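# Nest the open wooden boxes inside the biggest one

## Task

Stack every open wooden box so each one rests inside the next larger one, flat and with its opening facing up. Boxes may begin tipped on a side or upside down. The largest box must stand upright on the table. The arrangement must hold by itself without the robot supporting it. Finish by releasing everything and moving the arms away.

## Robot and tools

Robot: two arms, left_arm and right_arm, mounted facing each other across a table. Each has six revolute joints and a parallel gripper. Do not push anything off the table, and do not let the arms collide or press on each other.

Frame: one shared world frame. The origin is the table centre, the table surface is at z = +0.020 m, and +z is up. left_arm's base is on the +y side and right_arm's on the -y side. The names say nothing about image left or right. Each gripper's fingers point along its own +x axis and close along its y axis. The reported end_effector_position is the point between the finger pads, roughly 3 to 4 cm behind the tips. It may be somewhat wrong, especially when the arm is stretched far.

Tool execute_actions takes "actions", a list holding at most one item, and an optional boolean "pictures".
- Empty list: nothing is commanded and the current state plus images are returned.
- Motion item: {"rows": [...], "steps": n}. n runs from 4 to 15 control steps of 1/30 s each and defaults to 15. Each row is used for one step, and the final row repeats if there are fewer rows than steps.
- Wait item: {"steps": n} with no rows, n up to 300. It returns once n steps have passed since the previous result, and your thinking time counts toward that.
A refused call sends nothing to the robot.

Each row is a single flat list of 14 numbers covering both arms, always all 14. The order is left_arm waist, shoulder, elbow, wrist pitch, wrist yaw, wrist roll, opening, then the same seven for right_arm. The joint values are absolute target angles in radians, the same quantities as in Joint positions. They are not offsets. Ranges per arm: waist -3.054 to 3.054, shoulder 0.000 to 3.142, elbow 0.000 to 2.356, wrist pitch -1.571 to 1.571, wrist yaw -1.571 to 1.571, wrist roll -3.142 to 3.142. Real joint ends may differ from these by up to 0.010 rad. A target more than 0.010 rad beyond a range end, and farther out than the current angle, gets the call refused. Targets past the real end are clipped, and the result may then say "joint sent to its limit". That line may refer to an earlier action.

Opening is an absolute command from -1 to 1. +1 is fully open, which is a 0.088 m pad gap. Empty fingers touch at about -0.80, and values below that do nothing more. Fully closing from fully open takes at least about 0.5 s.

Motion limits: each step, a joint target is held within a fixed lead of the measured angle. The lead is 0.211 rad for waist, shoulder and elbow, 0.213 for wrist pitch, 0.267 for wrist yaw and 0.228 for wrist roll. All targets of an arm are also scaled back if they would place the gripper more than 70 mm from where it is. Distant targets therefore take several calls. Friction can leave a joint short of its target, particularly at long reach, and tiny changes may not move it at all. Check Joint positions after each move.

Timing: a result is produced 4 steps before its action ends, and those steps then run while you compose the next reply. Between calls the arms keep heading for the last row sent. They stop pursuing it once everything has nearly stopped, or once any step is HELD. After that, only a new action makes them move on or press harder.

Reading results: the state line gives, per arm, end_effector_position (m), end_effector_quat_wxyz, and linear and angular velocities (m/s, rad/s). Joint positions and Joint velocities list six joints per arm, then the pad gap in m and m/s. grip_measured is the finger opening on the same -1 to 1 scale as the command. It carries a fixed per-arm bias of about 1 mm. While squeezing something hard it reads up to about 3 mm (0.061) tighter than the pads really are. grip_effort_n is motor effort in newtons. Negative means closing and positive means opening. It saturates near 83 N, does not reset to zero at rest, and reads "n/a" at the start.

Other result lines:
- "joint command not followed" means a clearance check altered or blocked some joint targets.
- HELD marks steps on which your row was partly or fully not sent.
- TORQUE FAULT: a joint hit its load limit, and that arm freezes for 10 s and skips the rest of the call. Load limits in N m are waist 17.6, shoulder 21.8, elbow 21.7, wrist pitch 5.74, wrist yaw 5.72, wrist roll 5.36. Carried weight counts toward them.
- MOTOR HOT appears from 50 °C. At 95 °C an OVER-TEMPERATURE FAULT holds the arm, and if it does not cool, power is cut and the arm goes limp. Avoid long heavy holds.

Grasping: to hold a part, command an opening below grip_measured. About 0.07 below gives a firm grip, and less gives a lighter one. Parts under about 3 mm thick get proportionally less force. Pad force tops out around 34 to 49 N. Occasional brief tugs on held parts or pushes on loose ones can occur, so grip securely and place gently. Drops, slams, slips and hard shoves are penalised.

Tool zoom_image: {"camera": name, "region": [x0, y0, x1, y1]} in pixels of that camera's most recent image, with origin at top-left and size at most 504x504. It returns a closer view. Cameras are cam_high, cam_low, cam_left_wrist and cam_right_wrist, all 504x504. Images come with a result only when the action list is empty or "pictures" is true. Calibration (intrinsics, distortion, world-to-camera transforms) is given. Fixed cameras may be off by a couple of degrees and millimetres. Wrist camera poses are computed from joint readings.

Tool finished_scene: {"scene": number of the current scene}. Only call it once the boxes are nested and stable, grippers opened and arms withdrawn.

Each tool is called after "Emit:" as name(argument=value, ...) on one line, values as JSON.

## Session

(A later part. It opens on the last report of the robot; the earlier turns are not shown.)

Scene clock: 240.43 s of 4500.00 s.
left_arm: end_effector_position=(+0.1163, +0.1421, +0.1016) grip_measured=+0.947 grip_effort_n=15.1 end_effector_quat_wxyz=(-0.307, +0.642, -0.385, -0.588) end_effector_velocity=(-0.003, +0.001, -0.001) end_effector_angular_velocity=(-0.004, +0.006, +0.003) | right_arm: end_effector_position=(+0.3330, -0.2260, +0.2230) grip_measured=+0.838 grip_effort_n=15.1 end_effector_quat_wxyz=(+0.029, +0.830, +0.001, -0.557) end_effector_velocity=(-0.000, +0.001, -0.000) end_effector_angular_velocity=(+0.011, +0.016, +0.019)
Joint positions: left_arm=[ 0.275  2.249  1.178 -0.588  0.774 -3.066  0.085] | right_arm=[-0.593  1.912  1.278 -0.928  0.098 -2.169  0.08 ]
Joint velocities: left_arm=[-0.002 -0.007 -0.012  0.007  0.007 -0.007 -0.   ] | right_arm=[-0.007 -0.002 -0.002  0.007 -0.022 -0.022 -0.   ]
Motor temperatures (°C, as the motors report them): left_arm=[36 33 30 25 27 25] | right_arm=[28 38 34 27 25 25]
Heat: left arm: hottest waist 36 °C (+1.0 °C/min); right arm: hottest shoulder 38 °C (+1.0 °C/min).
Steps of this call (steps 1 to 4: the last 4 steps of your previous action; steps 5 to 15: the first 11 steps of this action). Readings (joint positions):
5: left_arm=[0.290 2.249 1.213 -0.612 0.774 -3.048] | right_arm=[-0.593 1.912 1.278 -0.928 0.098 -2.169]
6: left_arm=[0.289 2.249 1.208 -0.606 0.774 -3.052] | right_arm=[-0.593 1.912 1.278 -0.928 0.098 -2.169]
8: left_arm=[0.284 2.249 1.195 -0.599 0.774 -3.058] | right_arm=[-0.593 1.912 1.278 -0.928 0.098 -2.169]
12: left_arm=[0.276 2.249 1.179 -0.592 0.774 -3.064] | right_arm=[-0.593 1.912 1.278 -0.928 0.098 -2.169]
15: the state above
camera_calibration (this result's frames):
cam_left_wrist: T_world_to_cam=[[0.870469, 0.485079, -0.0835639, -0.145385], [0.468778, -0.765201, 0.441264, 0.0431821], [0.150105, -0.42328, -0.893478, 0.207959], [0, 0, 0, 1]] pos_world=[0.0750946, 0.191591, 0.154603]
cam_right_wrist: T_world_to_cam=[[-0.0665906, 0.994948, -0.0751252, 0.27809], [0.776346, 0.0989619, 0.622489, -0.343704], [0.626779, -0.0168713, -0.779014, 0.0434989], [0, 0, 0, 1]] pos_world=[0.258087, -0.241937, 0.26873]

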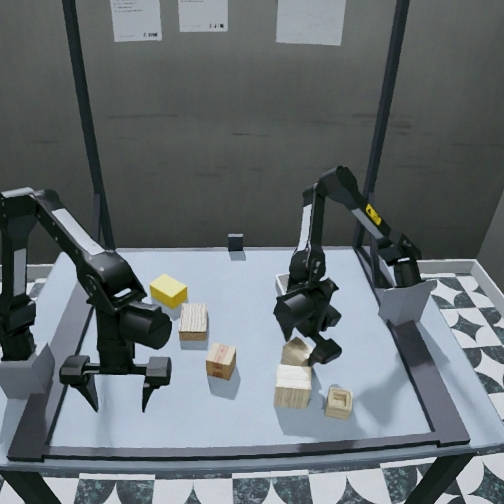

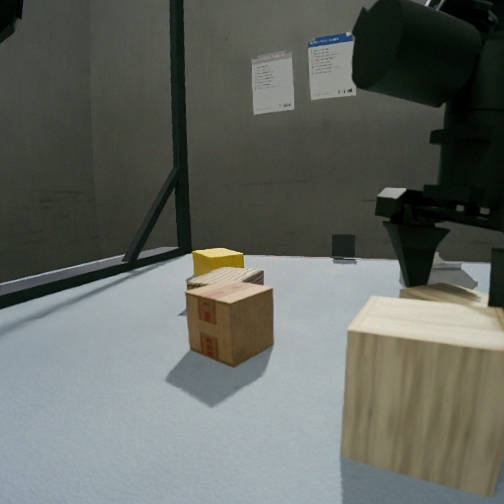

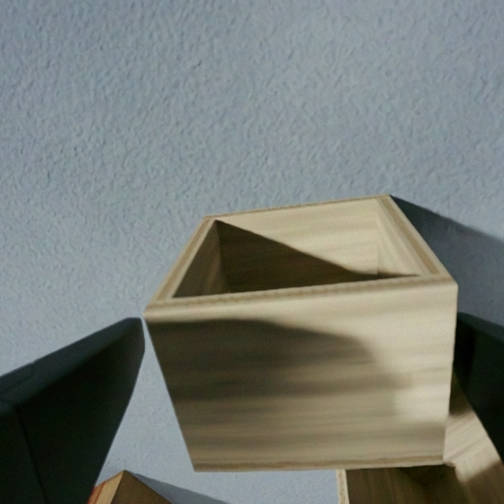

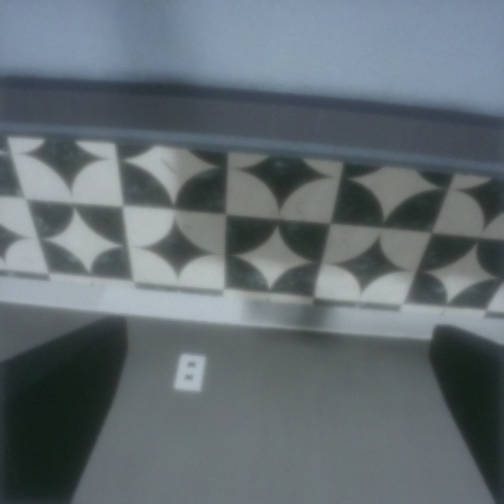

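Emit:
execute_actions(actions=[{"rows":[[0.27,2.27,1.175,-0.57,0.775,-3.07,0.95,-0.593,1.912,1.278,-0.928,0.098,-2.169,0.84],[0.265,2.285,1.175,-0.55,0.775,-3.07,0.95,-0.593,1.912,1.278,-0.928,0.098,-2.169,0.84],[0.26,2.30,1.17,-0.53,0.775,-3.07,0.95,-0.593,1.912,1.278,-0.928,0.098,-2.169,0.84],[0.255,2.31,1.17,-0.515,0.775,-3.07,0.95,-0.593,1.912,1.278,-0.928,0.098,-2.169,0.84]],"steps":15}], pictures=true)

Scene clock: 240.93 s of 4500.00 s.
left_arm: end_effector_position=(+0.1227, +0.1432, +0.0844) grip_measured=+0.947 grip_effort_n=14.7 end_effector_quat_wxyz=(-0.315, +0.637, -0.390, -0.586) end_effector_velocity=(+0.007, -0.001, -0.008) end_effector_angular_velocity=(+0.004, -0.027, -0.017) | right_arm: end_effector_position=(+0.3330, -0.2260, +0.2230) grip_measured=+0.838 grip_effort_n=14.7 end_effector_quat_wxyz=(+0.029, +0.830, +0.001, -0.557) end_effector_velocity=(-0.003, +0.003, -0.001) end_effector_angular_velocity=(+0.022, +0.028, +0.013)
Joint positions: left_arm=[ 0.255  2.297  1.173 -0.524  0.774 -3.067  0.085] | right_arm=[-0.593  1.912  1.278 -0.928  0.098 -2.169  0.08 ]
Joint velocities: left_arm=[-0.012  0.022 -0.002  0.051 -0.022 -0.007  0.   ] | right_arm=[-0.002 -0.002 -0.002  0.007 -0.037 -0.007 -0.   ]
Motor temperatures (°C, as the motors report them): left_arm=[36 33 30 25 27 25] | right_arm=[28 38 34 27 25 25]
Heat: left arm: hottest waist 36 °C (+1.0 °C/min); right arm: hottest shoulder 38 °C (+1.0 °C/min).
Steps of this call (steps 1 to 4: the last 4 steps of your previous action; steps 5 to 15: the first 11 steps of this action). Readings (joint positions):
5: left_arm=[0.275 2.249 1.176 -0.586 0.774 -3.067] | right_arm=[-0.593 1.912 1.278 -0.928 0.098 -2.169]
6: left_arm=[0.275 2.250 1.176 -0.581 0.774 -3.067] | right_arm=[-0.593 1.912 1.278 -0.928 0.098 -2.169]
8: left_arm=[0.270 2.260 1.176 -0.557 0.774 -3.067] | right_arm=[-0.593 1.912 1.278 -0.928 0.098 -2.169]
12: left_arm=[0.258 2.288 1.174 -0.531 0.774 -3.067] | right_arm=[-0.593 1.912 1.278 -0.928 0.098 -2.169]
15: the state above
camera_calibration (this result's frames):
cam_left_wrist: T_world_to_cam=[[0.880661, 0.466941, -0.0800122, -0.151908], [0.452021, -0.777647, 0.436969, 0.0528058], [0.141817, -0.420989, -0.895911, 0.192916], [0, 0, 0, 1]] pos_world=[0.0825514, 0.193212, 0.137606]
cam_right_wrist: T_world_to_cam=[[-0.0665906, 0.994948, -0.0751252, 0.27809], [0.776346, 0.0989619, 0.622489, -0.343704], [0.626779, -0.0168713, -0.779014, 0.0434989], [0, 0, 0, 1]] pos_world=[0.258087, -0.241937, 0.26873]

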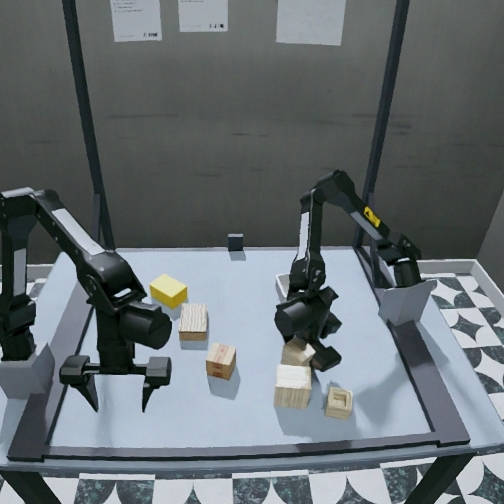

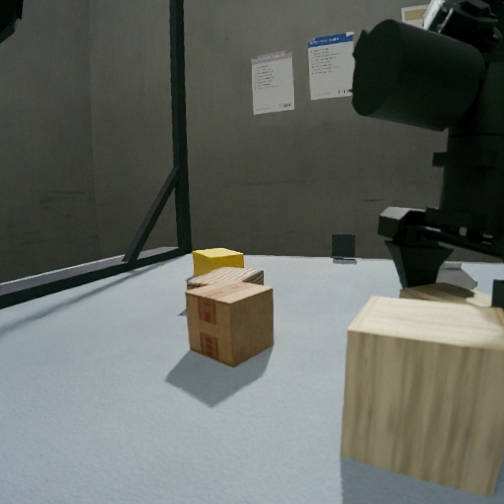

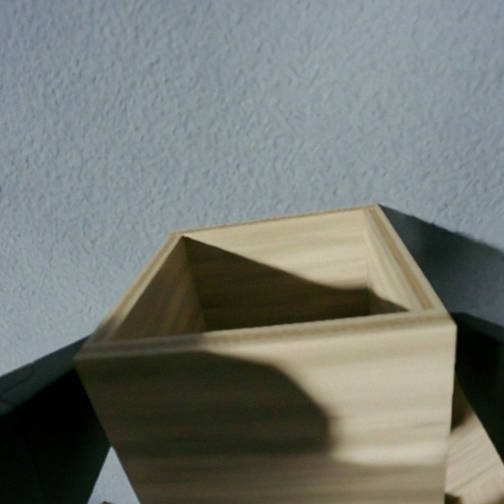

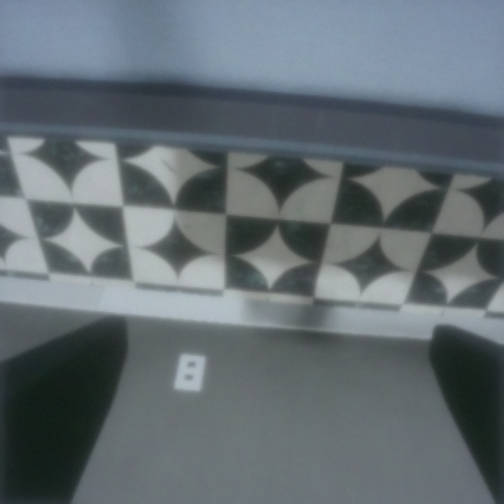

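Emit:
execute_actions(actions=[{"rows":[[0.235,2.31,1.17,-0.515,0.775,-3.07,0.95,-0.593,1.912,1.278,-0.928,0.098,-2.169,0.84],[0.22,2.315,1.17,-0.51,0.775,-3.07,0.95,-0.593,1.912,1.278,-0.928,0.098,-2.169,0.84],[0.22,2.315,1.17,-0.51,0.775,-3.07,0.95,-0.593,1.912,1.278,-0.928,0.098,-2.169,0.84],[0.22,2.315,1.17,-0.51,0.775,-3.07,0.95,-0.593,1.912,1.278,-0.928,0.098,-2.169,0.84],[0.22,2.315,1.17,-0.51,0.775,-3.07,0.95,-0.593,1.912,1.278,-0.928,0.098,-2.169,0.84],[0.22,2.315,1.17,-0.51,0.775,-3.07,0.95,-0.593,1.912,1.278,-0.928,0.098,-2.169,0.84],[0.22,2.315,1.17,-0.51,0.775,-3.07,0.95,-0.593,1.912,1.278,-0.928,0.098,-2.169,0.84],[0.22,2.315,1.17,-0.51,0.775,-3.07,0.4,-0.593,1.912,1.278,-0.928,0.098,-2.169,0.84]],"steps":15}])

Emit:
execute_actions(actions=[{"rows":[[0.22,2.315,1.17,-0.51,0.775,-3.07,0.4,-0.593,1.912,1.278,-0.928,0.098,-2.169,0.84]],"steps":10}], pictures=true)

Scene clock: 241.57 s of 4500.00 s.
left_arm: end_effector_position=(+0.1173, +0.1409, +0.0758) grip_measured=+0.629 grip_effort_n=-15.6 end_effector_quat_wxyz=(-0.327, +0.629, -0.393, -0.586) end_effector_velocity=(-0.004, +0.002, -0.008) end_effector_angular_velocity=(+0.028, +0.009, +0.017) | right_arm: end_effector_position=(+0.3330, -0.2260, +0.2230) grip_measured=+0.838 grip_effort_n=15.1 end_effector_quat_wxyz=(+0.029, +0.830, +0.001, -0.557) end_effector_velocity=(-0.005, +0.001, +0.000) end_effector_angular_velocity=(-0.000, +0.021, +0.026)
Joint positions: left_arm=[ 0.225  2.304  1.173 -0.512  0.772 -3.069  0.07 ] | right_arm=[-0.593  1.912  1.278 -0.928  0.098 -2.169  0.08 ]
Joint velocities: left_arm=[-0.022  0.012  0.002 -0.007 -0.007 -0.022 -0.097] | right_arm=[ 0.002 -0.007 -0.002 -0.007 -0.022 -0.022 -0.   ]
Motor temperatures (°C, as the motors report them): left_arm=[36 33 30 25 27 25] | right_arm=[28 38 34 27 25 25]
Heat: left arm: hottest waist 36 °C (+1.0 °C/min); right arm: hottest shoulder 38 °C (+1.0 °C/min).
Steps of this call (steps 1 to 4: the last 4 steps of your previous action; steps 5 to 8: the robot went on to your last target; steps 9 to 19: the first 11 steps of this action). Readings (joint positions):
9: left_arm=[0.254 2.299 1.173 -0.517 0.774 -3.067] | right_arm=[-0.593 1.912 1.278 -0.928 0.098 -2.169]
10: left_arm=[0.252 2.299 1.173 -0.517 0.774 -3.067] | right_arm=[-0.593 1.912 1.278 -0.928 0.098 -2.169]
12: left_arm=[0.241 2.301 1.173 -0.514 0.774 -3.067] | right_arm=[-0.593 1.912 1.278 -0.928 0.098 -2.169]
16: left_arm=[0.228 2.303 1.173 -0.514 0.772 -3.069] | right_arm=[-0.593 1.912 1.278 -0.928 0.098 -2.169]
19: the state above

Scene clock: 241.90 s of 4500.00 s.
left_arm: end_effector_position=(+0.1171, +0.1410, +0.0755) grip_measured=+0.539 grip_effort_n=-83.5 end_effector_quat_wxyz=(-0.327, +0.629, -0.393, -0.586) end_effector_velocity=(-0.002, +0.007, -0.003) end_effector_angular_velocity=(+0.033, -0.002, +0.036) | right_arm: end_effector_position=(+0.3330, -0.2260, +0.2230) grip_measured=+0.838 grip_effort_n=15.1 end_effector_quat_wxyz=(+0.029, +0.830, +0.001, -0.557) end_effector_velocity=(-0.004, -0.005, -0.004) end_effector_angular_velocity=(-0.031, +0.023, +0.016)
Joint positions: left_arm=[ 0.225  2.304  1.173 -0.512  0.772 -3.069  0.065] | right_arm=[-0.593  1.912  1.278 -0.928  0.098 -2.169  0.08 ]
Joint velocities: left_arm=[-0.007 -0.002 -0.007 -0.022 -0.022 -0.022 -0.   ] | right_arm=[ 0.002  0.002 -0.007 -0.022 -0.007 -0.022 -0.   ]
Motor temperatures (°C, as the motors report them): left_arm=[36 33 30 25 27 25] | right_arm=[28 38 34 27 25 25]
Heat: left arm: hottest waist 36 °C (+1.0 °C/min); right arm: hottest shoulder 38 °C (+1.0 °C/min).
Steps of this call (steps 1 to 4: the last 4 steps of your previous action; steps 5 to 10: the first 6 steps of this action). Readings (joint positions):
5: left_arm=[0.225 2.304 1.173 -0.512 0.772 -3.069] | right_arm=[-0.593 1.912 1.278 -0.928 0.098 -2.169]
6: left_arm=[0.225 2.304 1.173 -0.512 0.772 -3.069] | right_arm=[-0.593 1.912 1.278 -0.928 0.098 -2.169]
8: left_arm=[0.225 2.304 1.173 -0.512 0.772 -3.069] | right_arm=[-0.593 1.912 1.278 -0.928 0.098 -2.169]
10: the state above
camera_calibration (this result's frames):
cam_left_wrist: T_world_to_cam=[[0.891239, 0.447378, -0.074464, -0.145559], [0.434629, -0.795591, 0.422059, 0.0631737], [0.129577, -0.408519, -0.903505, 0.185046], [0, 0, 0, 1]] pos_world=[0.0782934, 0.190975, 0.129688]
cam_right_wrist: T_world_to_cam=[[-0.0665906, 0.994948, -0.0751252, 0.27809], [0.776346, 0.0989619, 0.622489, -0.343704], [0.626779, -0.0168713, -0.779014, 0.0434989], [0, 0, 0, 1]] pos_world=[0.258087, -0.241937, 0.26873]

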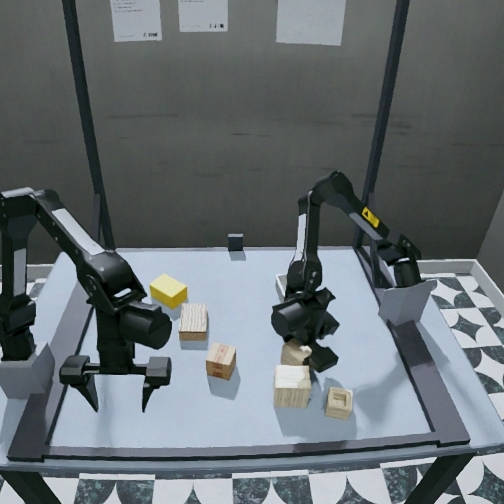

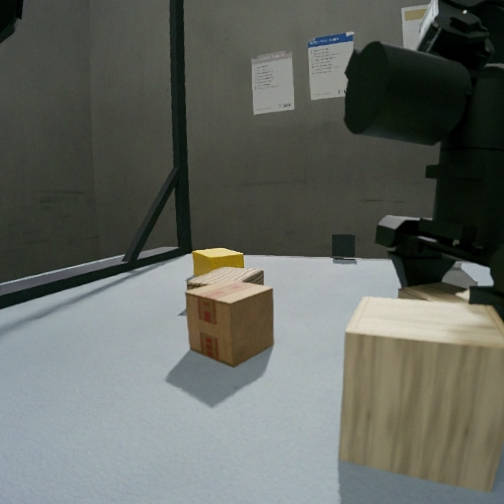

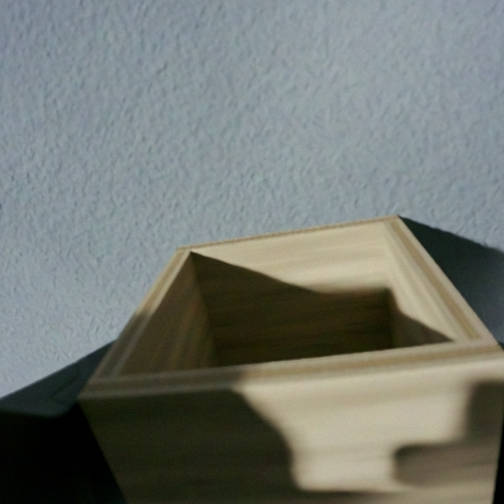

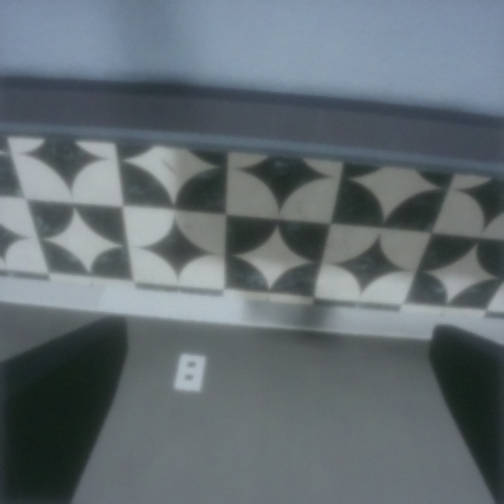

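Emit:
execute_actions(actions=[{"rows":[[0.25,2.28,1.17,-0.55,0.775,-3.07,0.4,-0.593,1.912,1.278,-0.928,0.098,-2.169,0.84],[0.28,2.24,1.18,-0.6,0.775,-3.0,0.4,-0.593,1.912,1.278,-0.928,0.098,-2.169,0.84],[0.31,2.2,1.19,-0.65,0.775,-2.9,0.4,-0.593,1.912,1.278,-0.928,0.098,-2.169,0.84],[0.33,2.15,1.2,-0.72,0.775,-2.8,0.4,-0.593,1.912,1.278,-0.928,0.098,-2.169,0.84],[0.34,2.12,1.2,-0.76,0.775,-2.6,0.4,-0.593,1.912,1.278,-0.928,0.098,-2.169,0.84]],"steps":15}])

Emit:
execute_actions(actions=[{"rows":[[0.2,2.12,1.22,-0.7,0.45,-2.2,0.4,-0.593,1.912,1.278,-0.928,0.098,-2.169,0.84]],"steps":12}])

Emit:
execute_actions(actions=[{"rows":[[0.0,2.14,1.25,-0.6,0.0,-1.85,0.4,-0.593,1.912,1.278,-0.928,0.098,-2.169,0.84]],"steps":14}])

Emit:
execute_actions(actions=[{"rows":[[-0.15,2.17,1.27,-0.55,-0.39,-1.72,0.4,-0.593,1.912,1.278,-0.928,0.098,-2.169,0.84]],"steps":15}], pictures=true)

Scene clock: 242.63 s of 4500.00 s.
left_arm: end_effector_position=(+0.1038, +0.1401, +0.1455) grip_measured=+0.539 grip_effort_n=-83.5 end_effector_quat_wxyz=(-0.403, +0.594, -0.479, -0.506) end_effector_velocity=(-0.038, -0.017, +0.076) end_effector_angular_velocity=(-0.040, -0.136, -0.640) | right_arm: end_effector_position=(+0.3330, -0.2260, +0.2230) grip_measured=+0.838 grip_effort_n=14.2 end_effector_quat_wxyz=(+0.029, +0.830, +0.001, -0.557) end_effector_velocity=(+0.002, -0.000, -0.001) end_effector_angular_velocity=(-0.004, -0.007, +0.004)
Joint positions: left_arm=[ 0.334  2.139  1.199 -0.729  0.772 -2.689  0.065] | right_arm=[-0.593  1.912  1.278 -0.928  0.098 -2.169  0.08 ]
Joint velocities: left_arm=[ 0.056 -0.217  0.061 -0.242  0.007  0.667 -0.   ] | right_arm=[-0.002  0.002 -0.002  0.007  0.007 -0.007 -0.   ]
Motor temperatures (°C, as the motors report them): left_arm=[36 33 30 25 27 25] | right_arm=[28 38 34 27 25 25]
Heat: left arm: hottest waist 36 °C (+1.0 °C/min); right arm: hottest shoulder 38 °C (+1.0 °C/min).
Steps of this call (steps 1 to 4: the last 4 steps of your previous action; steps 5 to 11: the robot went on to your last target; steps 12 to 22: the first 11 steps of this action). Readings (joint positions):
12: left_arm=[0.225 2.304 1.173 -0.513 0.772 -3.069] | right_arm=[-0.593 1.912 1.278 -0.928 0.098 -2.169]
13: left_arm=[0.228 2.301 1.173 -0.524 0.772 -3.063] | right_arm=[-0.593 1.912 1.278 -0.928 0.098 -2.169]
15: left_arm=[0.247 2.279 1.173 -0.587 0.772 -2.992] | right_arm=[-0.593 1.912 1.278 -0.928 0.098 -2.169]
19: left_arm=[0.314 2.182 1.182 -0.699 0.772 -2.796] | right_arm=[-0.593 1.912 1.278 -0.928 0.098 -2.169]
22: the state above

Scene clock: 243.03 s of 4500.00 s.
left_arm: end_effector_position=(+0.1067, +0.1426, +0.1220) grip_measured=+0.539 grip_effort_n=-83.5 end_effector_quat_wxyz=(-0.636, +0.458, -0.490, -0.382) end_effector_velocity=(+0.017, +0.003, -0.018) end_effector_angular_velocity=(+0.404, -0.287, -0.793) | right_arm: end_effector_position=(+0.3330, -0.2260, +0.2230) grip_measured=+0.838 grip_effort_n=15.1 end_effector_quat_wxyz=(+0.029, +0.830, +0.001, -0.557) end_effector_velocity=(+0.000, -0.003, +0.002) end_effector_angular_velocity=(-0.008, -0.005, +0.003)
Joint positions: left_arm=[ 0.202  2.131  1.21  -0.708  0.502 -2.292  0.065] | right_arm=[-0.593  1.912  1.278 -0.928  0.098 -2.169  0.08 ]
Joint velocities: left_arm=[-0.144 -0.002  0.012  0.051 -0.374  0.696 -0.   ] | right_arm=[-0.002 -0.007 -0.002 -0.007  0.007 -0.007 -0.   ]
Motor temperatures (°C, as the motors report them): left_arm=[36 33 30 25 27 25] | right_arm=[28 38 34 27 25 25]
Heat: left arm: hottest waist 36 °C (+1.0 °C/min); right arm: hottest shoulder 38 °C (+1.0 °C/min).
Steps of this call (steps 1 to 4: the last 4 steps of your previous action; steps 5 to 12: the first 8 steps of this action). Readings (joint positions):
5: left_arm=[0.330 2.132 1.199 -0.751 0.749 -2.603] | right_arm=[-0.593 1.912 1.278 -0.928 0.098 -2.169]
6: left_arm=[0.312 2.131 1.200 -0.738 0.680 -2.550] | right_arm=[-0.593 1.912 1.278 -0.928 0.098 -2.169]
8: left_arm=[0.262 2.131 1.207 -0.719 0.587 -2.452] | right_arm=[-0.593 1.912 1.278 -0.928 0.098 -2.169]
12: the state above

Scene clock: 243.50 s of 4500.00 s.
left_arm: end_effector_position=(+0.1173, +0.1198, +0.1077) grip_measured=+0.539 grip_effort_n=-83.5 end_effector_quat_wxyz=(-0.866, +0.231, -0.397, -0.195) end_effector_velocity=(+0.052, +0.011, +0.043) end_effector_angular_velocity=(+0.285, -0.376, -0.231) | right_arm: end_effector_position=(+0.3330, -0.2260, +0.2230) grip_measured=+0.838 grip_effort_n=14.7 end_effector_quat_wxyz=(+0.029, +0.830, +0.001, -0.557) end_effector_velocity=(-0.003, -0.008, -0.001) end_effector_angular_velocity=(-0.036, +0.013, -0.006)
Joint positions: left_arm=[-0.003  2.133  1.244 -0.611  0.058 -1.892  0.065] | right_arm=[-0.593  1.912  1.278 -0.928  0.098 -2.169  0.08 ]
Joint velocities: left_arm=[ 0.007 -0.002 -0.002  0.037 -0.432  0.3   -0.   ] | right_arm=[-0.002 -0.002 -0.002 -0.037  0.007 -0.007 -0.   ]
Motor temperatures (°C, as the motors report them): left_arm=[36 33 30 25 27 25] | right_arm=[28 38 34 27 25 25]
Heat: left arm: hottest waist 36 °C (+1.0 °C/min); right arm: hottest shoulder 38 °C (+1.0 °C/min).
Steps of this call (steps 1 to 4: the last 4 steps of your previous action; steps 5 to 14: the first 10 steps of this action). Readings (joint positions):
5: left_arm=[0.193 2.131 1.213 -0.699 0.440 -2.204] | right_arm=[-0.593 1.912 1.278 -0.928 0.098 -2.169]
6: left_arm=[0.168 2.131 1.216 -0.674 0.366 -2.151] | right_arm=[-0.593 1.912 1.278 -0.928 0.098 -2.169]
8: left_arm=[0.095 2.133 1.229 -0.637 0.258 -2.053] | right_arm=[-0.593 1.912 1.278 -0.928 0.098 -2.169]
12: left_arm=[0.003 2.133 1.244 -0.612 0.097 -1.921] | right_arm=[-0.593 1.912 1.278 -0.928 0.098 -2.169]
14: the state above

Scene clock: 244.00 s of 4500.00 s.
left_arm: end_effector_position=(+0.1215, +0.1023, +0.1127) grip_measured=+0.539 grip_effort_n=-83.5 end_effector_quat_wxyz=(+0.962, -0.092, +0.237, +0.101) end_effector_velocity=(+0.026, +0.004, +0.038) end_effector_angular_velocity=(+0.084, -0.248, -0.019) | right_arm: end_effector_position=(+0.3330, -0.2260, +0.2230) grip_measured=+0.838 grip_effort_n=15.1 end_effector_quat_wxyz=(+0.029, +0.830, +0.001, -0.557) end_effector_velocity=(-0.002, -0.002, -0.001) end_effector_angular_velocity=(+0.010, +0.022, -0.012)
Joint positions: left_arm=[-0.153  2.158  1.263 -0.554 -0.354 -1.731  0.065] | right_arm=[-0.593  1.912  1.278 -0.928  0.098 -2.169  0.08 ]
Joint velocities: left_arm=[ 0.022  0.007  0.002  0.007 -0.256  0.066 -0.   ] | right_arm=[-0.007 -0.002 -0.002 -0.007 -0.022  0.007 -0.   ]
Motor temperatures (°C, as the motors report them): left_arm=[36 33 30 25 27 25] | right_arm=[28 38 34 27 25 25]
Heat: left arm: hottest waist 36 °C (+1.0 °C/min); right arm: hottest shoulder 38 °C (+1.0 °C/min).
Steps of this call (steps 1 to 4: the last 4 steps of your previous action; steps 5 to 15: the first 11 steps of this action). Readings (joint positions):
5: left_arm=[-0.006 2.135 1.245 -0.602 -0.007 -1.849] | right_arm=[-0.593 1.912 1.278 -0.928 0.098 -2.169]
6: left_arm=[-0.025 2.139 1.247 -0.590 -0.079 -1.816] | right_arm=[-0.593 1.912 1.278 -0.928 0.098 -2.169]
8: left_arm=[-0.078 2.150 1.255 -0.569 -0.186 -1.776] | right_arm=[-0.593 1.912 1.278 -0.928 0.098 -2.169]
12: left_arm=[-0.149 2.157 1.261 -0.558 -0.314 -1.741] | right_arm=[-0.593 1.912 1.278 -0.928 0.098 -2.169]
15: the state above
camera_calibration (this result's frames):
cam_left_wrist: T_world_to_cam=[[0.248485, -0.96455, 0.0888698, 0.0747393], [-0.703021, -0.242701, -0.668474, 0.219375], [0.666346, 0.103629, -0.738407, 0.0661009], [0, 0, 0, 1]] pos_world=[0.0916072, 0.118482, 0.188814]
cam_right_wrist: T_world_to_cam=[[-0.0665906, 0.994948, -0.0751252, 0.27809], [0.776346, 0.0989619, 0.622489, -0.343704], [0.626779, -0.0168713, -0.779014, 0.0434989], [0, 0, 0, 1]] pos_world=[0.258087, -0.241937, 0.26873]

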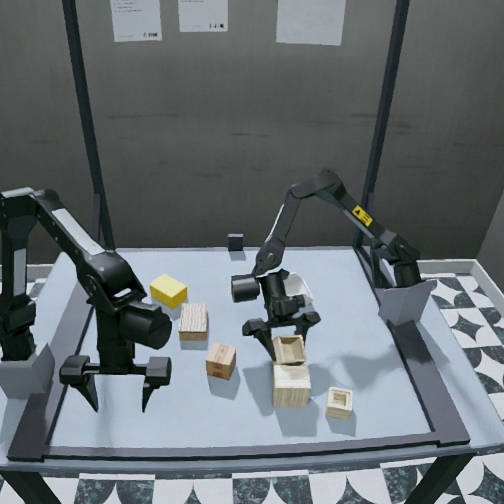

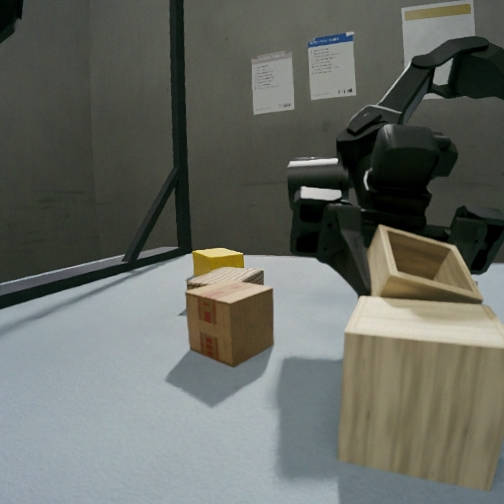

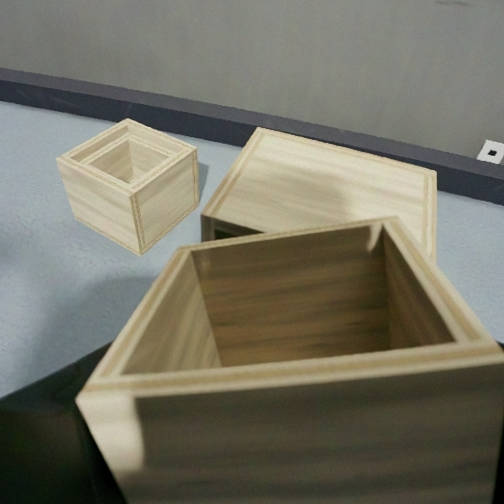

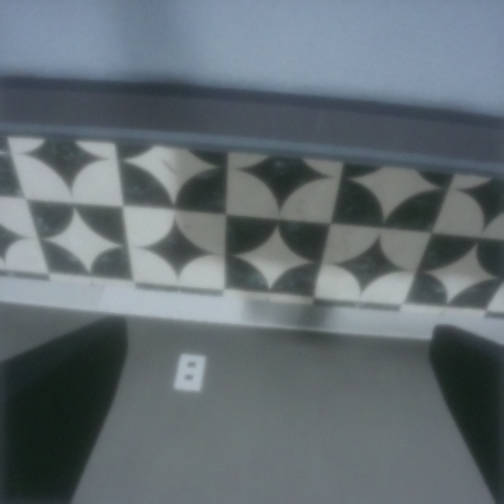

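Emit:
execute_actions(actions=[{"rows":[[-0.3,2.25,1.08,-0.25,-0.75,-1.72,0.4,-0.593,1.912,1.278,-0.928,0.098,-2.169,0.84]],"steps":15}])

Emit:
execute_actions(actions=[{"rows":[[-0.3,2.25,1.08,-0.25,-0.75,-1.72,0.4,-0.593,1.912,1.278,-0.928,0.098,-2.169,0.84]],"steps":10}], pictures=true)

Scene clock: 244.73 s of 4500.00 s.
left_arm: end_effector_position=(+0.1312, +0.1249, +0.0854) grip_measured=+0.539 grip_effort_n=-83.5 end_effector_quat_wxyz=(+0.996, -0.032, +0.076, +0.029) end_effector_velocity=(+0.013, -0.037, +0.041) end_effector_angular_velocity=(-0.163, -0.255, -0.132) | right_arm: end_effector_position=(+0.3330, -0.2260, +0.2230) grip_measured=+0.838 grip_effort_n=15.1 end_effector_quat_wxyz=(+0.029, +0.830, +0.001, -0.557) end_effector_velocity=(-0.002, -0.002, +0.001) end_effector_angular_velocity=(+0.005, +0.007, -0.008)
Joint positions: left_arm=[-0.302  2.245  1.089 -0.272 -0.72  -1.723  0.065] | right_arm=[-0.593  1.912  1.278 -0.928  0.098 -2.169  0.08 ]
Joint velocities: left_arm=[ 0.022 -0.002 -0.002  0.198 -0.256 -0.007 -0.   ] | right_arm=[-0.002 -0.007 -0.002 -0.007 -0.007  0.007 -0.   ]
Motor temperatures (°C, as the motors report them): left_arm=[36 33 30 25 27 25] | right_arm=[28 38 34 27 25 25]
Heat: left arm: hottest waist 36 °C (+1.0 °C/min); right arm: hottest shoulder 38 °C (+1.0 °C/min).
Steps of this call (steps 1 to 4: the last 4 steps of your previous action; steps 5 to 11: the robot went on to your last target; steps 12 to 22: the first 11 steps of this action). Readings (joint positions):
12: left_arm=[-0.157 2.165 1.248 -0.527 -0.410 -1.723] | right_arm=[-0.593 1.912 1.278 -0.928 0.098 -2.169]
13: left_arm=[-0.175 2.171 1.218 -0.466 -0.484 -1.723] | right_arm=[-0.593 1.912 1.278 -0.928 0.098 -2.169]
15: left_arm=[-0.230 2.195 1.166 -0.385 -0.586 -1.723] | right_arm=[-0.593 1.912 1.278 -0.928 0.098 -2.169]
19: left_arm=[-0.300 2.243 1.099 -0.302 -0.683 -1.723] | right_arm=[-0.593 1.912 1.278 -0.928 0.098 -2.169]
22: the state above

Scene clock: 245.07 s of 4500.00 s.
left_arm: end_effector_position=(+0.1324, +0.1235, +0.0882) grip_measured=+0.539 grip_effort_n=-83.5 end_effector_quat_wxyz=(+0.997, -0.037, +0.066, +0.023) end_effector_velocity=(+0.000, -0.001, -0.000) end_effector_angular_velocity=(-0.029, +0.006, +0.001) | right_arm: end_effector_position=(+0.3330, -0.2260, +0.2230) grip_measured=+0.838 grip_effort_n=15.6 end_effector_quat_wxyz=(+0.029, +0.830, +0.001, -0.557) end_effector_velocity=(+0.001, -0.002, +0.002) end_effector_angular_velocity=(-0.002, -0.005, -0.011)
Joint positions: left_arm=[-0.302  2.245  1.084 -0.253 -0.741 -1.723  0.065] | right_arm=[-0.593  1.912  1.278 -0.928  0.098 -2.169  0.08 ]
Joint velocities: left_arm=[ 0.002 -0.002 -0.002  0.007  0.007 -0.022 -0.   ] | right_arm=[-0.002 -0.002  0.002 -0.007  0.007  0.007 -0.   ]
Motor temperatures (°C, as the motors report them): left_arm=[36 33 30 25 27 25] | right_arm=[28 38 34 27 25 25]
Heat: left arm: hottest waist 36 °C (+1.0 °C/min); right arm: hottest shoulder 38 °C (+1.0 °C/min).
Steps of this call (steps 1 to 4: the last 4 steps of your previous action; steps 5 to 10: the first 6 steps of this action). Readings (joint positions):
5: left_arm=[-0.302 2.245 1.086 -0.258 -0.737 -1.723] | right_arm=[-0.593 1.912 1.278 -0.928 0.098 -2.169]
6: left_arm=[-0.302 2.245 1.085 -0.256 -0.738 -1.723] | right_arm=[-0.593 1.912 1.278 -0.928 0.098 -2.169]
8: left_arm=[-0.302 2.245 1.084 -0.254 -0.740 -1.723] | right_arm=[-0.593 1.912 1.278 -0.928 0.098 -2.169]
10: the state above
camera_calibration (this result's frames):
cam_left_wrist: T_world_to_cam=[[0.075282, -0.99653, 0.0355064, 0.126227], [-0.449378, -0.0656914, -0.890923, 0.179937], [0.890164, 0.0511147, -0.452764, -0.00978725], [0, 0, 0, 1]] pos_world=[0.0800692, 0.13811, 0.151397]
cam_right_wrist: T_world_to_cam=[[-0.0665906, 0.994948, -0.0751252, 0.27809], [0.776346, 0.0989619, 0.622489, -0.343704], [0.626779, -0.0168713, -0.779014, 0.0434989], [0, 0, 0, 1]] pos_world=[0.258087, -0.241937, 0.26873]

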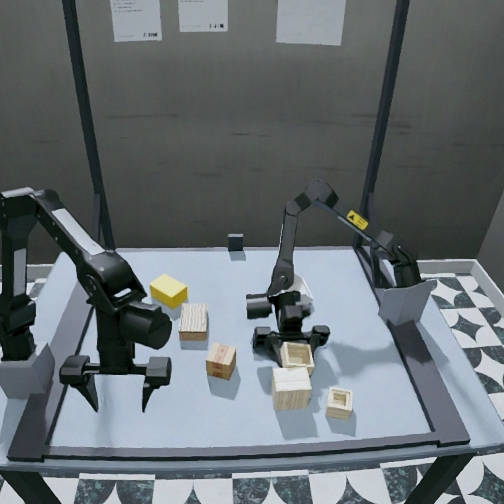

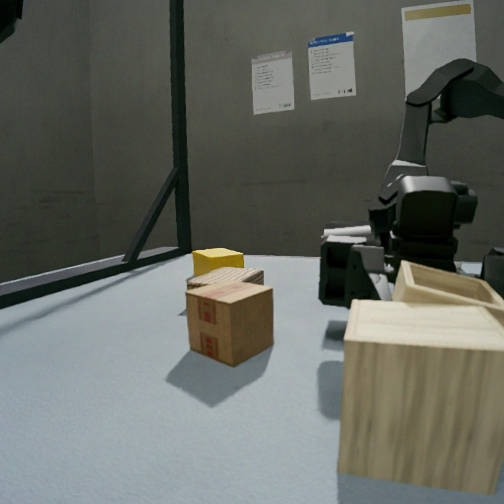

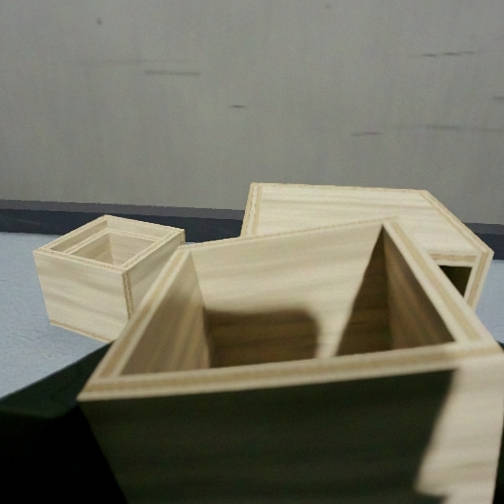

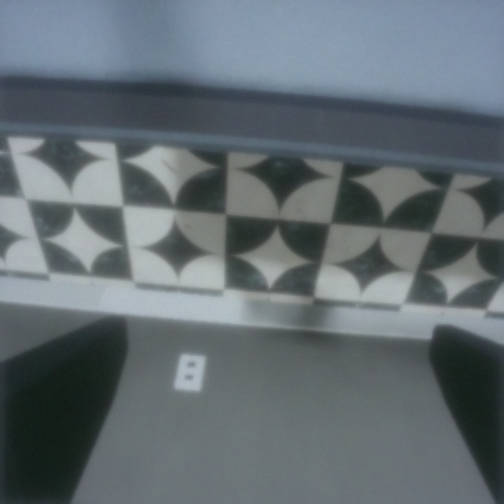

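Emit:
execute_actions(actions=[{"rows":[[-0.3,2.27,1.084,-0.27,-0.74,-1.72,0.4,-0.593,1.912,1.278,-0.928,0.098,-2.169,0.84],[-0.3,2.285,1.084,-0.28,-0.74,-1.72,0.4,-0.593,1.912,1.278,-0.928,0.098,-2.169,0.84],[-0.3,2.285,1.084,-0.28,-0.74,-1.72,0.4,-0.593,1.912,1.278,-0.928,0.098,-2.169,0.84],[-0.3,2.285,1.084,-0.28,-0.74,-1.72,0.4,-0.593,1.912,1.278,-0.928,0.098,-2.169,0.84],[-0.3,2.285,1.084,-0.28,-0.74,-1.72,0.4,-0.593,1.912,1.278,-0.928,0.098,-2.169,0.84],[-0.3,2.285,1.084,-0.28,-0.74,-1.72,0.4,-0.593,1.912,1.278,-0.928,0.098,-2.169,0.84],[-0.3,2.285,1.084,-0.28,-0.74,-1.72,0.4,-0.593,1.912,1.278,-0.928,0.098,-2.169,0.84],[-0.3,2.285,1.084,-0.28,-0.74,-1.72,0.95,-0.593,1.912,1.278,-0.928,0.098,-2.169,0.84]],"steps":15}])

Emit:
execute_actions(actions=[{"rows":[[-0.3,2.285,1.084,-0.28,-0.74,-1.72,0.95,-0.593,1.912,1.278,-0.928,0.098,-2.169,0.84]],"steps":12}], pictures=true)

Scene clock: 245.73 s of 4500.00 s.
left_arm: end_effector_position=(+0.1376, +0.1349, +0.0822) grip_measured=+0.748 grip_effort_n=18.8 end_effector_quat_wxyz=(+0.997, -0.018, +0.064, +0.041) end_effector_velocity=(-0.001, +0.004, +0.001) end_effector_angular_velocity=(+0.012, -0.008, +0.012) | right_arm: end_effector_position=(+0.3330, -0.2260, +0.2230) grip_measured=+0.838 grip_effort_n=14.7 end_effector_quat_wxyz=(+0.029, +0.830, +0.001, -0.557) end_effector_velocity=(-0.004, -0.004, +0.000) end_effector_angular_velocity=(-0.004, +0.028, -0.001)
Joint positions: left_arm=[-0.302  2.274  1.084 -0.276 -0.741 -1.723  0.076] | right_arm=[-0.593  1.912  1.278 -0.928  0.098 -2.169  0.08 ]
Joint velocities: left_arm=[-0.002 -0.002 -0.002 -0.022 -0.007 -0.007  0.068] | right_arm=[-0.007 -0.007 -0.002 -0.022 -0.022 -0.007 -0.   ]
Motor temperatures (°C, as the motors report them): left_arm=[36 33 30 25 27 25] | right_arm=[28 38 34 27 25 25]
Heat: left arm: hottest waist 36 °C (+1.0 °C/min); right arm: hottest shoulder 38 °C (+1.0 °C/min).
Steps of this call (steps 1 to 4: the last 4 steps of your previous action; steps 5 to 9: the robot went on to your last target; steps 10 to 20: the first 11 steps of this action). Readings (joint positions):
10: left_arm=[-0.302 2.246 1.084 -0.252 -0.742 -1.723] | right_arm=[-0.593 1.912 1.278 -0.928 0.098 -2.169]
11: left_arm=[-0.302 2.249 1.084 -0.255 -0.742 -1.723] | right_arm=[-0.593 1.912 1.278 -0.928 0.098 -2.169]
13: left_arm=[-0.302 2.257 1.084 -0.264 -0.742 -1.723] | right_arm=[-0.593 1.912 1.278 -0.928 0.098 -2.169]
17: left_arm=[-0.302 2.273 1.084 -0.274 -0.742 -1.723] | right_arm=[-0.593 1.912 1.278 -0.928 0.098 -2.169]
20: the state above

Scene clock: 246.13 s of 4500.00 s.
left_arm: end_effector_position=(+0.1376, +0.1353, +0.0821) grip_measured=+0.939 grip_effort_n=15.6 end_effector_quat_wxyz=(+0.997, -0.017, +0.064, +0.042) end_effector_velocity=(-0.002, +0.000, -0.000) end_effector_angular_velocity=(-0.004, +0.007, +0.002) | right_arm: end_effector_position=(+0.3330, -0.2260, +0.2230) grip_measured=+0.838 grip_effort_n=14.7 end_effector_quat_wxyz=(+0.029, +0.830, +0.001, -0.557) end_effector_velocity=(-0.002, +0.000, +0.001) end_effector_angular_velocity=(-0.002, +0.008, +0.010)
Joint positions: left_arm=[-0.302  2.275  1.084 -0.278 -0.741 -1.723  0.085] | right_arm=[-0.593  1.912  1.278 -0.928  0.098 -2.169  0.08 ]
Joint velocities: left_arm=[-0.002 -0.007 -0.002 -0.007  0.007 -0.007  0.003] | right_arm=[ 0.002 -0.002  0.002 -0.007 -0.007 -0.007 -0.   ]
Motor temperatures (°C, as the motors report them): left_arm=[36 33 30 25 27 25] | right_arm=[28 38 34 27 25 25]
Heat: left arm: hottest waist 36 °C (+1.0 °C/min); right arm: hottest shoulder 38 °C (+1.0 °C/min).
Steps of this call (steps 1 to 4: the last 4 steps of your previous action; steps 5 to 12: the first 8 steps of this action). Readings (joint positions):
5: left_arm=[-0.302 2.275 1.084 -0.278 -0.741 -1.723] | right_arm=[-0.593 1.912 1.278 -0.928 0.098 -2.169]
6: left_arm=[-0.302 2.275 1.084 -0.278 -0.741 -1.723] | right_arm=[-0.593 1.912 1.278 -0.928 0.098 -2.169]
8: left_arm=[-0.302 2.275 1.084 -0.278 -0.741 -1.723] | right_arm=[-0.593 1.912 1.278 -0.928 0.098 -2.169]
12: the state above
camera_calibration (this result's frames):
cam_left_wrist: T_world_to_cam=[[0.109688, -0.993946, -0.00633698, 0.136189], [-0.446216, -0.0435438, -0.893865, 0.174511], [0.888178, 0.100874, -0.448291, -0.0246468], [0, 0, 0, 1]] pos_world=[0.0848223, 0.14545, 0.145804]
cam_right_wrist: T_world_to_cam=[[-0.0665906, 0.994948, -0.0751252, 0.27809], [0.776346, 0.0989619, 0.622489, -0.343704], [0.626779, -0.0168713, -0.779014, 0.0434989], [0, 0, 0, 1]] pos_world=[0.258087, -0.241937, 0.26873]

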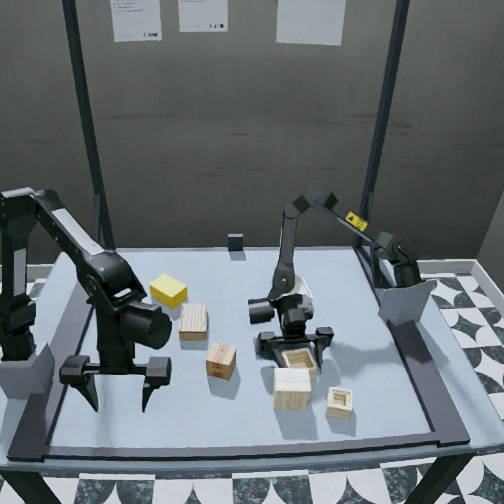

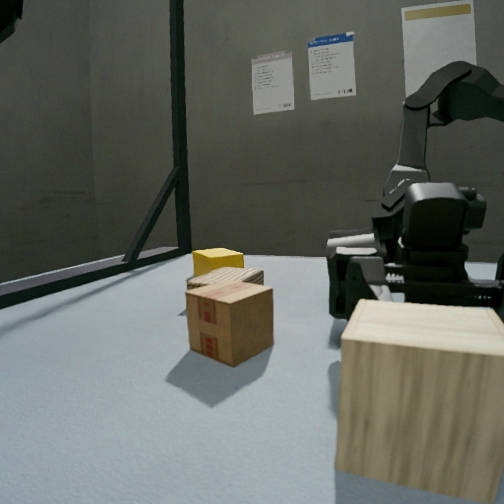

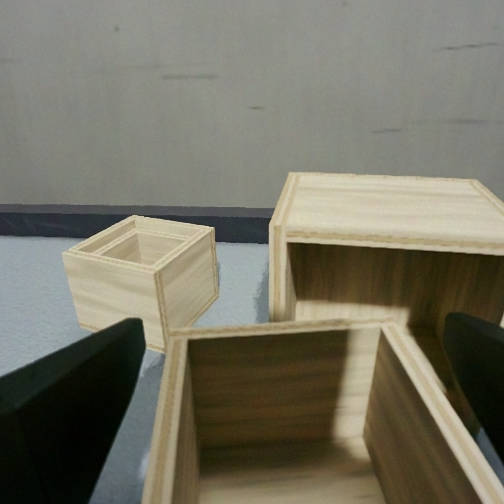

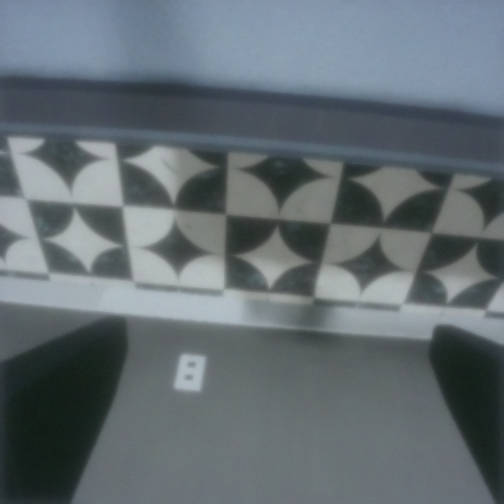

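Emit:
execute_actions(actions=[{"rows":[[-0.29,2.24,1.1,-0.32,-0.8,-1.72,0.95,-0.593,1.912,1.278,-0.928,0.098,-2.169,0.84],[-0.28,2.2,1.12,-0.36,-0.85,-1.72,0.95,-0.593,1.912,1.278,-0.928,0.098,-2.169,0.84],[-0.27,2.16,1.13,-0.4,-0.85,-1.72,0.95,-0.593,1.912,1.278,-0.928,0.098,-2.169,0.84],[-0.27,2.13,1.14,-0.43,-0.85,-1.72,0.95,-0.593,1.912,1.278,-0.928,0.098,-2.169,0.84]],"steps":12}])

Emit:
execute_actions(actions=[{"rows":[[0.05,2.12,1.25,-0.65,0.0,-1.2,-0.6,-0.593,1.912,1.278,-0.928,0.098,-2.169,0.84]],"steps":15}])

Emit:
execute_actions(actions=[{"rows":[[0.418,2.27,1.37,-0.8,0.785,-0.8,-0.6,-0.593,1.912,1.278,-0.928,0.098,-2.169,0.84]],"steps":15}])

Emit:
execute_actions(actions=[{"rows":[[0.418,2.27,1.37,-0.8,0.785,-0.8,-0.6,-0.593,1.912,1.278,-0.928,0.098,-2.169,0.84]],"steps":15}], pictures=true)

Scene clock: 246.73 s of 4500.00 s.
left_arm: end_effector_position=(+0.1215, +0.1159, +0.1301) grip_measured=+0.947 grip_effort_n=15.6 end_effector_quat_wxyz=(+0.999, -0.034, +0.017, +0.036) end_effector_velocity=(-0.092, -0.154, +0.173) end_effector_angular_velocity=(-0.442, -0.183, -0.293) | right_arm: end_effector_position=(+0.3330, -0.2260, +0.2230) grip_measured=+0.838 grip_effort_n=15.1 end_effector_quat_wxyz=(+0.029, +0.830, +0.001, -0.557) end_effector_velocity=(+0.001, +0.002, +0.002) end_effector_angular_velocity=(+0.012, +0.000, +0.009)
Joint positions: left_arm=[-0.277  2.17   1.126 -0.396 -0.832 -1.723  0.085] | right_arm=[-0.593  1.912  1.278 -0.928  0.098 -2.169  0.08 ]
Joint velocities: left_arm=[ 0.066 -0.462  0.247 -0.198 -0.168 -0.022 -0.   ] | right_arm=[-0.002 -0.002  0.002  0.007 -0.007 -0.007 -0.   ]
Motor temperatures (°C, as the motors report them): left_arm=[36 33 30 25 27 25] | right_arm=[28 38 34 27 25 25]
Heat: left arm: hottest waist 36 °C (+1.0 °C/min); right arm: hottest shoulder 38 °C (+1.0 °C/min).
Steps of this call (steps 1 to 4: the last 4 steps of your previous action; steps 5 to 10: the robot went on to your last target; steps 11 to 18: the first 8 steps of this action). Readings (joint positions):
11: left_arm=[-0.302 2.275 1.085 -0.282 -0.744 -1.723] | right_arm=[-0.593 1.912 1.278 -0.928 0.098 -2.169]
12: left_arm=[-0.302 2.272 1.089 -0.296 -0.759 -1.723] | right_arm=[-0.593 1.912 1.278 -0.928 0.098 -2.169]
14: left_arm=[-0.295 2.248 1.097 -0.344 -0.794 -1.723] | right_arm=[-0.593 1.912 1.278 -0.928 0.098 -2.169]
18: the state above

Scene clock: 247.23 s of 4500.00 s.
left_arm: end_effector_position=(+0.1561, +0.1446, +0.1530) grip_measured=-0.251 grip_effort_n=-18.4 end_effector_quat_wxyz=(+0.944, +0.060, +0.302, +0.122) end_effector_velocity=(-0.119, -0.027, -0.194) end_effector_angular_velocity=(-0.158, +1.735, -0.255) | right_arm: end_effector_position=(+0.3330, -0.2260, +0.2230) grip_measured=+0.838 grip_effort_n=15.6 end_effector_quat_wxyz=(+0.029, +0.830, +0.001, -0.557) end_effector_velocity=(+0.000, +0.001, +0.000) end_effector_angular_velocity=(+0.008, +0.003, +0.008)
Joint positions: left_arm=[ 0.046  2.131  1.238 -0.636 -0.247 -1.27   0.027] | right_arm=[-0.593  1.912  1.278 -0.928  0.098 -2.169  0.08 ]
Joint velocities: left_arm=[ 0.076 -0.002 -0.002 -0.125  1.692  0.52  -0.175] | right_arm=[-0.002 -0.002 -0.002  0.007 -0.007 -0.007 -0.   ]
Motor temperatures (°C, as the motors report them): left_arm=[36 33 30 25 27 25] | right_arm=[28 38 34 27 25 25]
Heat: left arm: hottest waist 36 °C (+1.0 °C/min); right arm: hottest shoulder 38 °C (+1.0 °C/min).
Steps of this call (steps 1 to 4: the last 4 steps of your previous action; steps 5 to 15: the first 11 steps of this action). Readings (joint positions):
5: left_arm=[-0.269 2.140 1.149 -0.443 -0.816 -1.699] | right_arm=[-0.593 1.912 1.278 -0.928 0.098 -2.169]
6: left_arm=[-0.245 2.140 1.169 -0.494 -0.746 -1.643] | right_arm=[-0.593 1.912 1.278 -0.928 0.098 -2.169]
8: left_arm=[-0.162 2.140 1.200 -0.559 -0.635 -1.547] | right_arm=[-0.593 1.912 1.278 -0.928 0.098 -2.169]
12: left_arm=[0.006 2.132 1.235 -0.617 -0.416 -1.356] | right_arm=[-0.593 1.912 1.278 -0.928 0.098 -2.169]
15: the state above

Scene clock: 247.73 s of 4500.00 s.
left_arm: end_effector_position=(+0.1706, +0.1557, +0.1629) grip_measured=-0.595 grip_effort_n=-18.4 end_effector_quat_wxyz=(-0.782, +0.021, -0.623, -0.001) end_effector_velocity=(-0.107, -0.120, +0.043) end_effector_angular_velocity=(-1.229, +1.162, -0.320) | right_arm: end_effector_position=(+0.3330, -0.2260, +0.2230) grip_measured=+0.838 grip_effort_n=15.6 end_effector_quat_wxyz=(+0.029, +0.830, +0.001, -0.557) end_effector_velocity=(+0.001, +0.004, +0.002) end_effector_angular_velocity=(+0.029, -0.008, -0.001)
Joint positions: left_arm=[ 0.406  2.256  1.353 -0.79   0.525 -0.842  0.01 ] | right_arm=[-0.593  1.912  1.278 -0.928  0.098 -2.169  0.08 ]
Joint velocities: left_arm=[ 0.325  0.027  0.051 -0.081  1.678  0.315 -0.001] | right_arm=[-0.002 -0.007 -0.002  0.022 -0.007  0.007 -0.   ]
Motor temperatures (°C, as the motors report them): left_arm=[37 33 30 25 27 25] | right_arm=[28 38 34 27 25 25]
Heat: left arm: hottest waist 37 °C (+2.0 °C/min); right arm: hottest shoulder 38 °C (+1.0 °C/min).
Steps of this call (steps 1 to 4: the last 4 steps of your previous action; steps 5 to 15: the first 11 steps of this action). Readings (joint positions):
5: left_arm=[0.047 2.140 1.252 -0.665 -0.041 -1.195] | right_arm=[-0.593 1.912 1.278 -0.928 0.098 -2.169]
6: left_arm=[0.071 2.159 1.281 -0.703 0.028 -1.143] | right_arm=[-0.593 1.912 1.278 -0.928 0.098 -2.169]
8: left_arm=[0.150 2.201 1.324 -0.732 0.139 -1.046] | right_arm=[-0.593 1.912 1.278 -0.928 0.098 -2.169]
12: left_arm=[0.332 2.246 1.347 -0.779 0.360 -0.890] | right_arm=[-0.593 1.912 1.278 -0.928 0.098 -2.169]
15: the state above

Scene clock: 248.23 s of 4500.00 s.
left_arm: end_effector_position=(+0.1448, +0.1301, +0.1643) grip_measured=-0.597 grip_effort_n=-18.4 end_effector_quat_wxyz=(-0.719, +0.063, -0.688, +0.077) end_effector_velocity=(-0.007, +0.001, -0.000) end_effector_angular_velocity=(-0.014, +0.047, +0.033) | right_arm: end_effector_position=(+0.3330, -0.2260, +0.2230) grip_measured=+0.838 grip_effort_n=15.1 end_effector_quat_wxyz=(+0.029, +0.830, +0.001, -0.557) end_effector_velocity=(+0.001, -0.005, +0.002) end_effector_angular_velocity=(-0.018, +0.003, -0.006)
Joint positions: left_arm=[ 0.412  2.259  1.362 -0.798  0.777 -0.804  0.01 ] | right_arm=[-0.593  1.912  1.278 -0.928  0.098 -2.169  0.08 ]
Joint velocities: left_arm=[ 0.002 -0.002 -0.007 -0.022  0.037 -0.022 -0.   ] | right_arm=[-0.007 -0.002  0.002 -0.022  0.007 -0.007 -0.   ]
Motor temperatures (°C, as the motors report them): left_arm=[37 33 30 25 27 25] | right_arm=[28 38 34 27 25 25]
Heat: left arm: hottest waist 37 °C (+2.0 °C/min); right arm: hottest shoulder 38 °C (+1.0 °C/min).
Steps of this call (steps 1 to 4: the last 4 steps of your previous action; steps 5 to 15: the first 11 steps of this action). Readings (joint positions):
5: left_arm=[0.410 2.257 1.361 -0.795 0.717 -0.813] | right_arm=[-0.593 1.912 1.278 -0.928 0.098 -2.169]
6: left_arm=[0.409 2.257 1.362 -0.796 0.733 -0.810] | right_arm=[-0.593 1.912 1.278 -0.928 0.098 -2.169]
8: left_arm=[0.410 2.258 1.362 -0.797 0.753 -0.807] | right_arm=[-0.593 1.912 1.278 -0.928 0.098 -2.169]
12: left_arm=[0.411 2.259 1.362 -0.798 0.772 -0.804] | right_arm=[-0.593 1.912 1.278 -0.928 0.098 -2.169]
15: the state above
camera_calibration (this result's frames):
cam_left_wrist: T_world_to_cam=[[-0.0549729, -0.984429, 0.166965, 0.124857], [-0.956166, 0.100069, 0.275195, 0.114015], [-0.287618, -0.144518, -0.946779, 0.290452], [0, 0, 0, 1]] pos_world=[0.19942, 0.153479, 0.222771]
cam_right_wrist: T_world_to_cam=[[-0.0665906, 0.994948, -0.0751252, 0.27809], [0.776346, 0.0989619, 0.622489, -0.343704], [0.626779, -0.0168713, -0.779014, 0.0434989], [0, 0, 0, 1]] pos_world=[0.258087, -0.241937, 0.26873]

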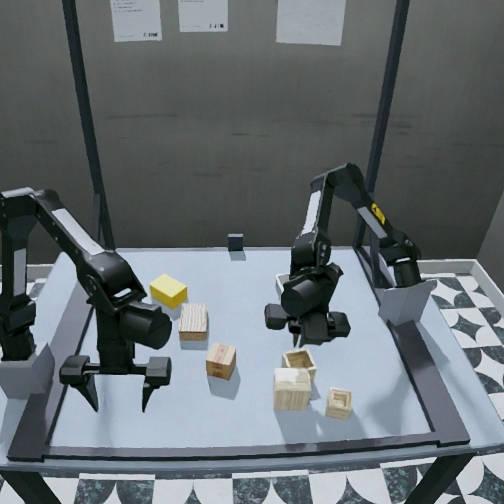

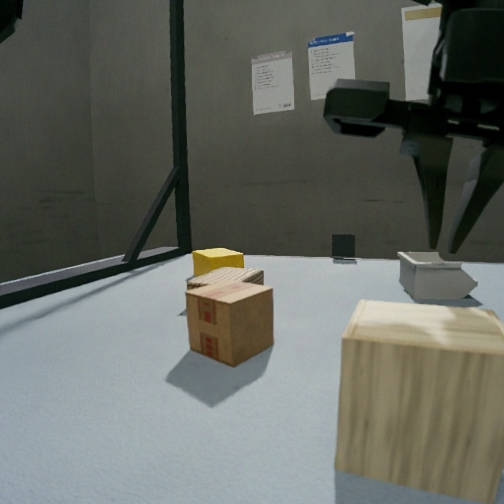

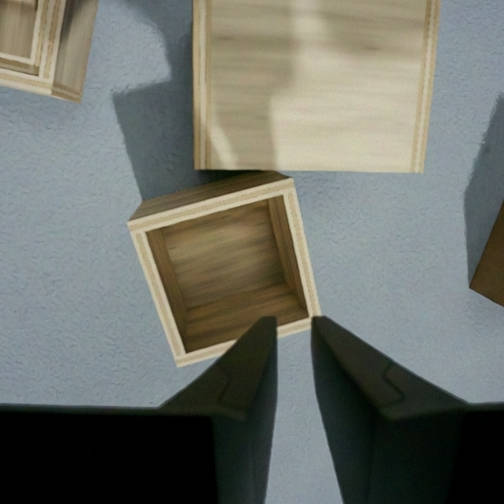

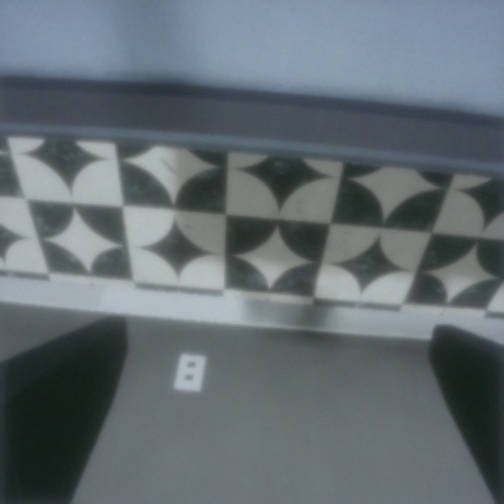

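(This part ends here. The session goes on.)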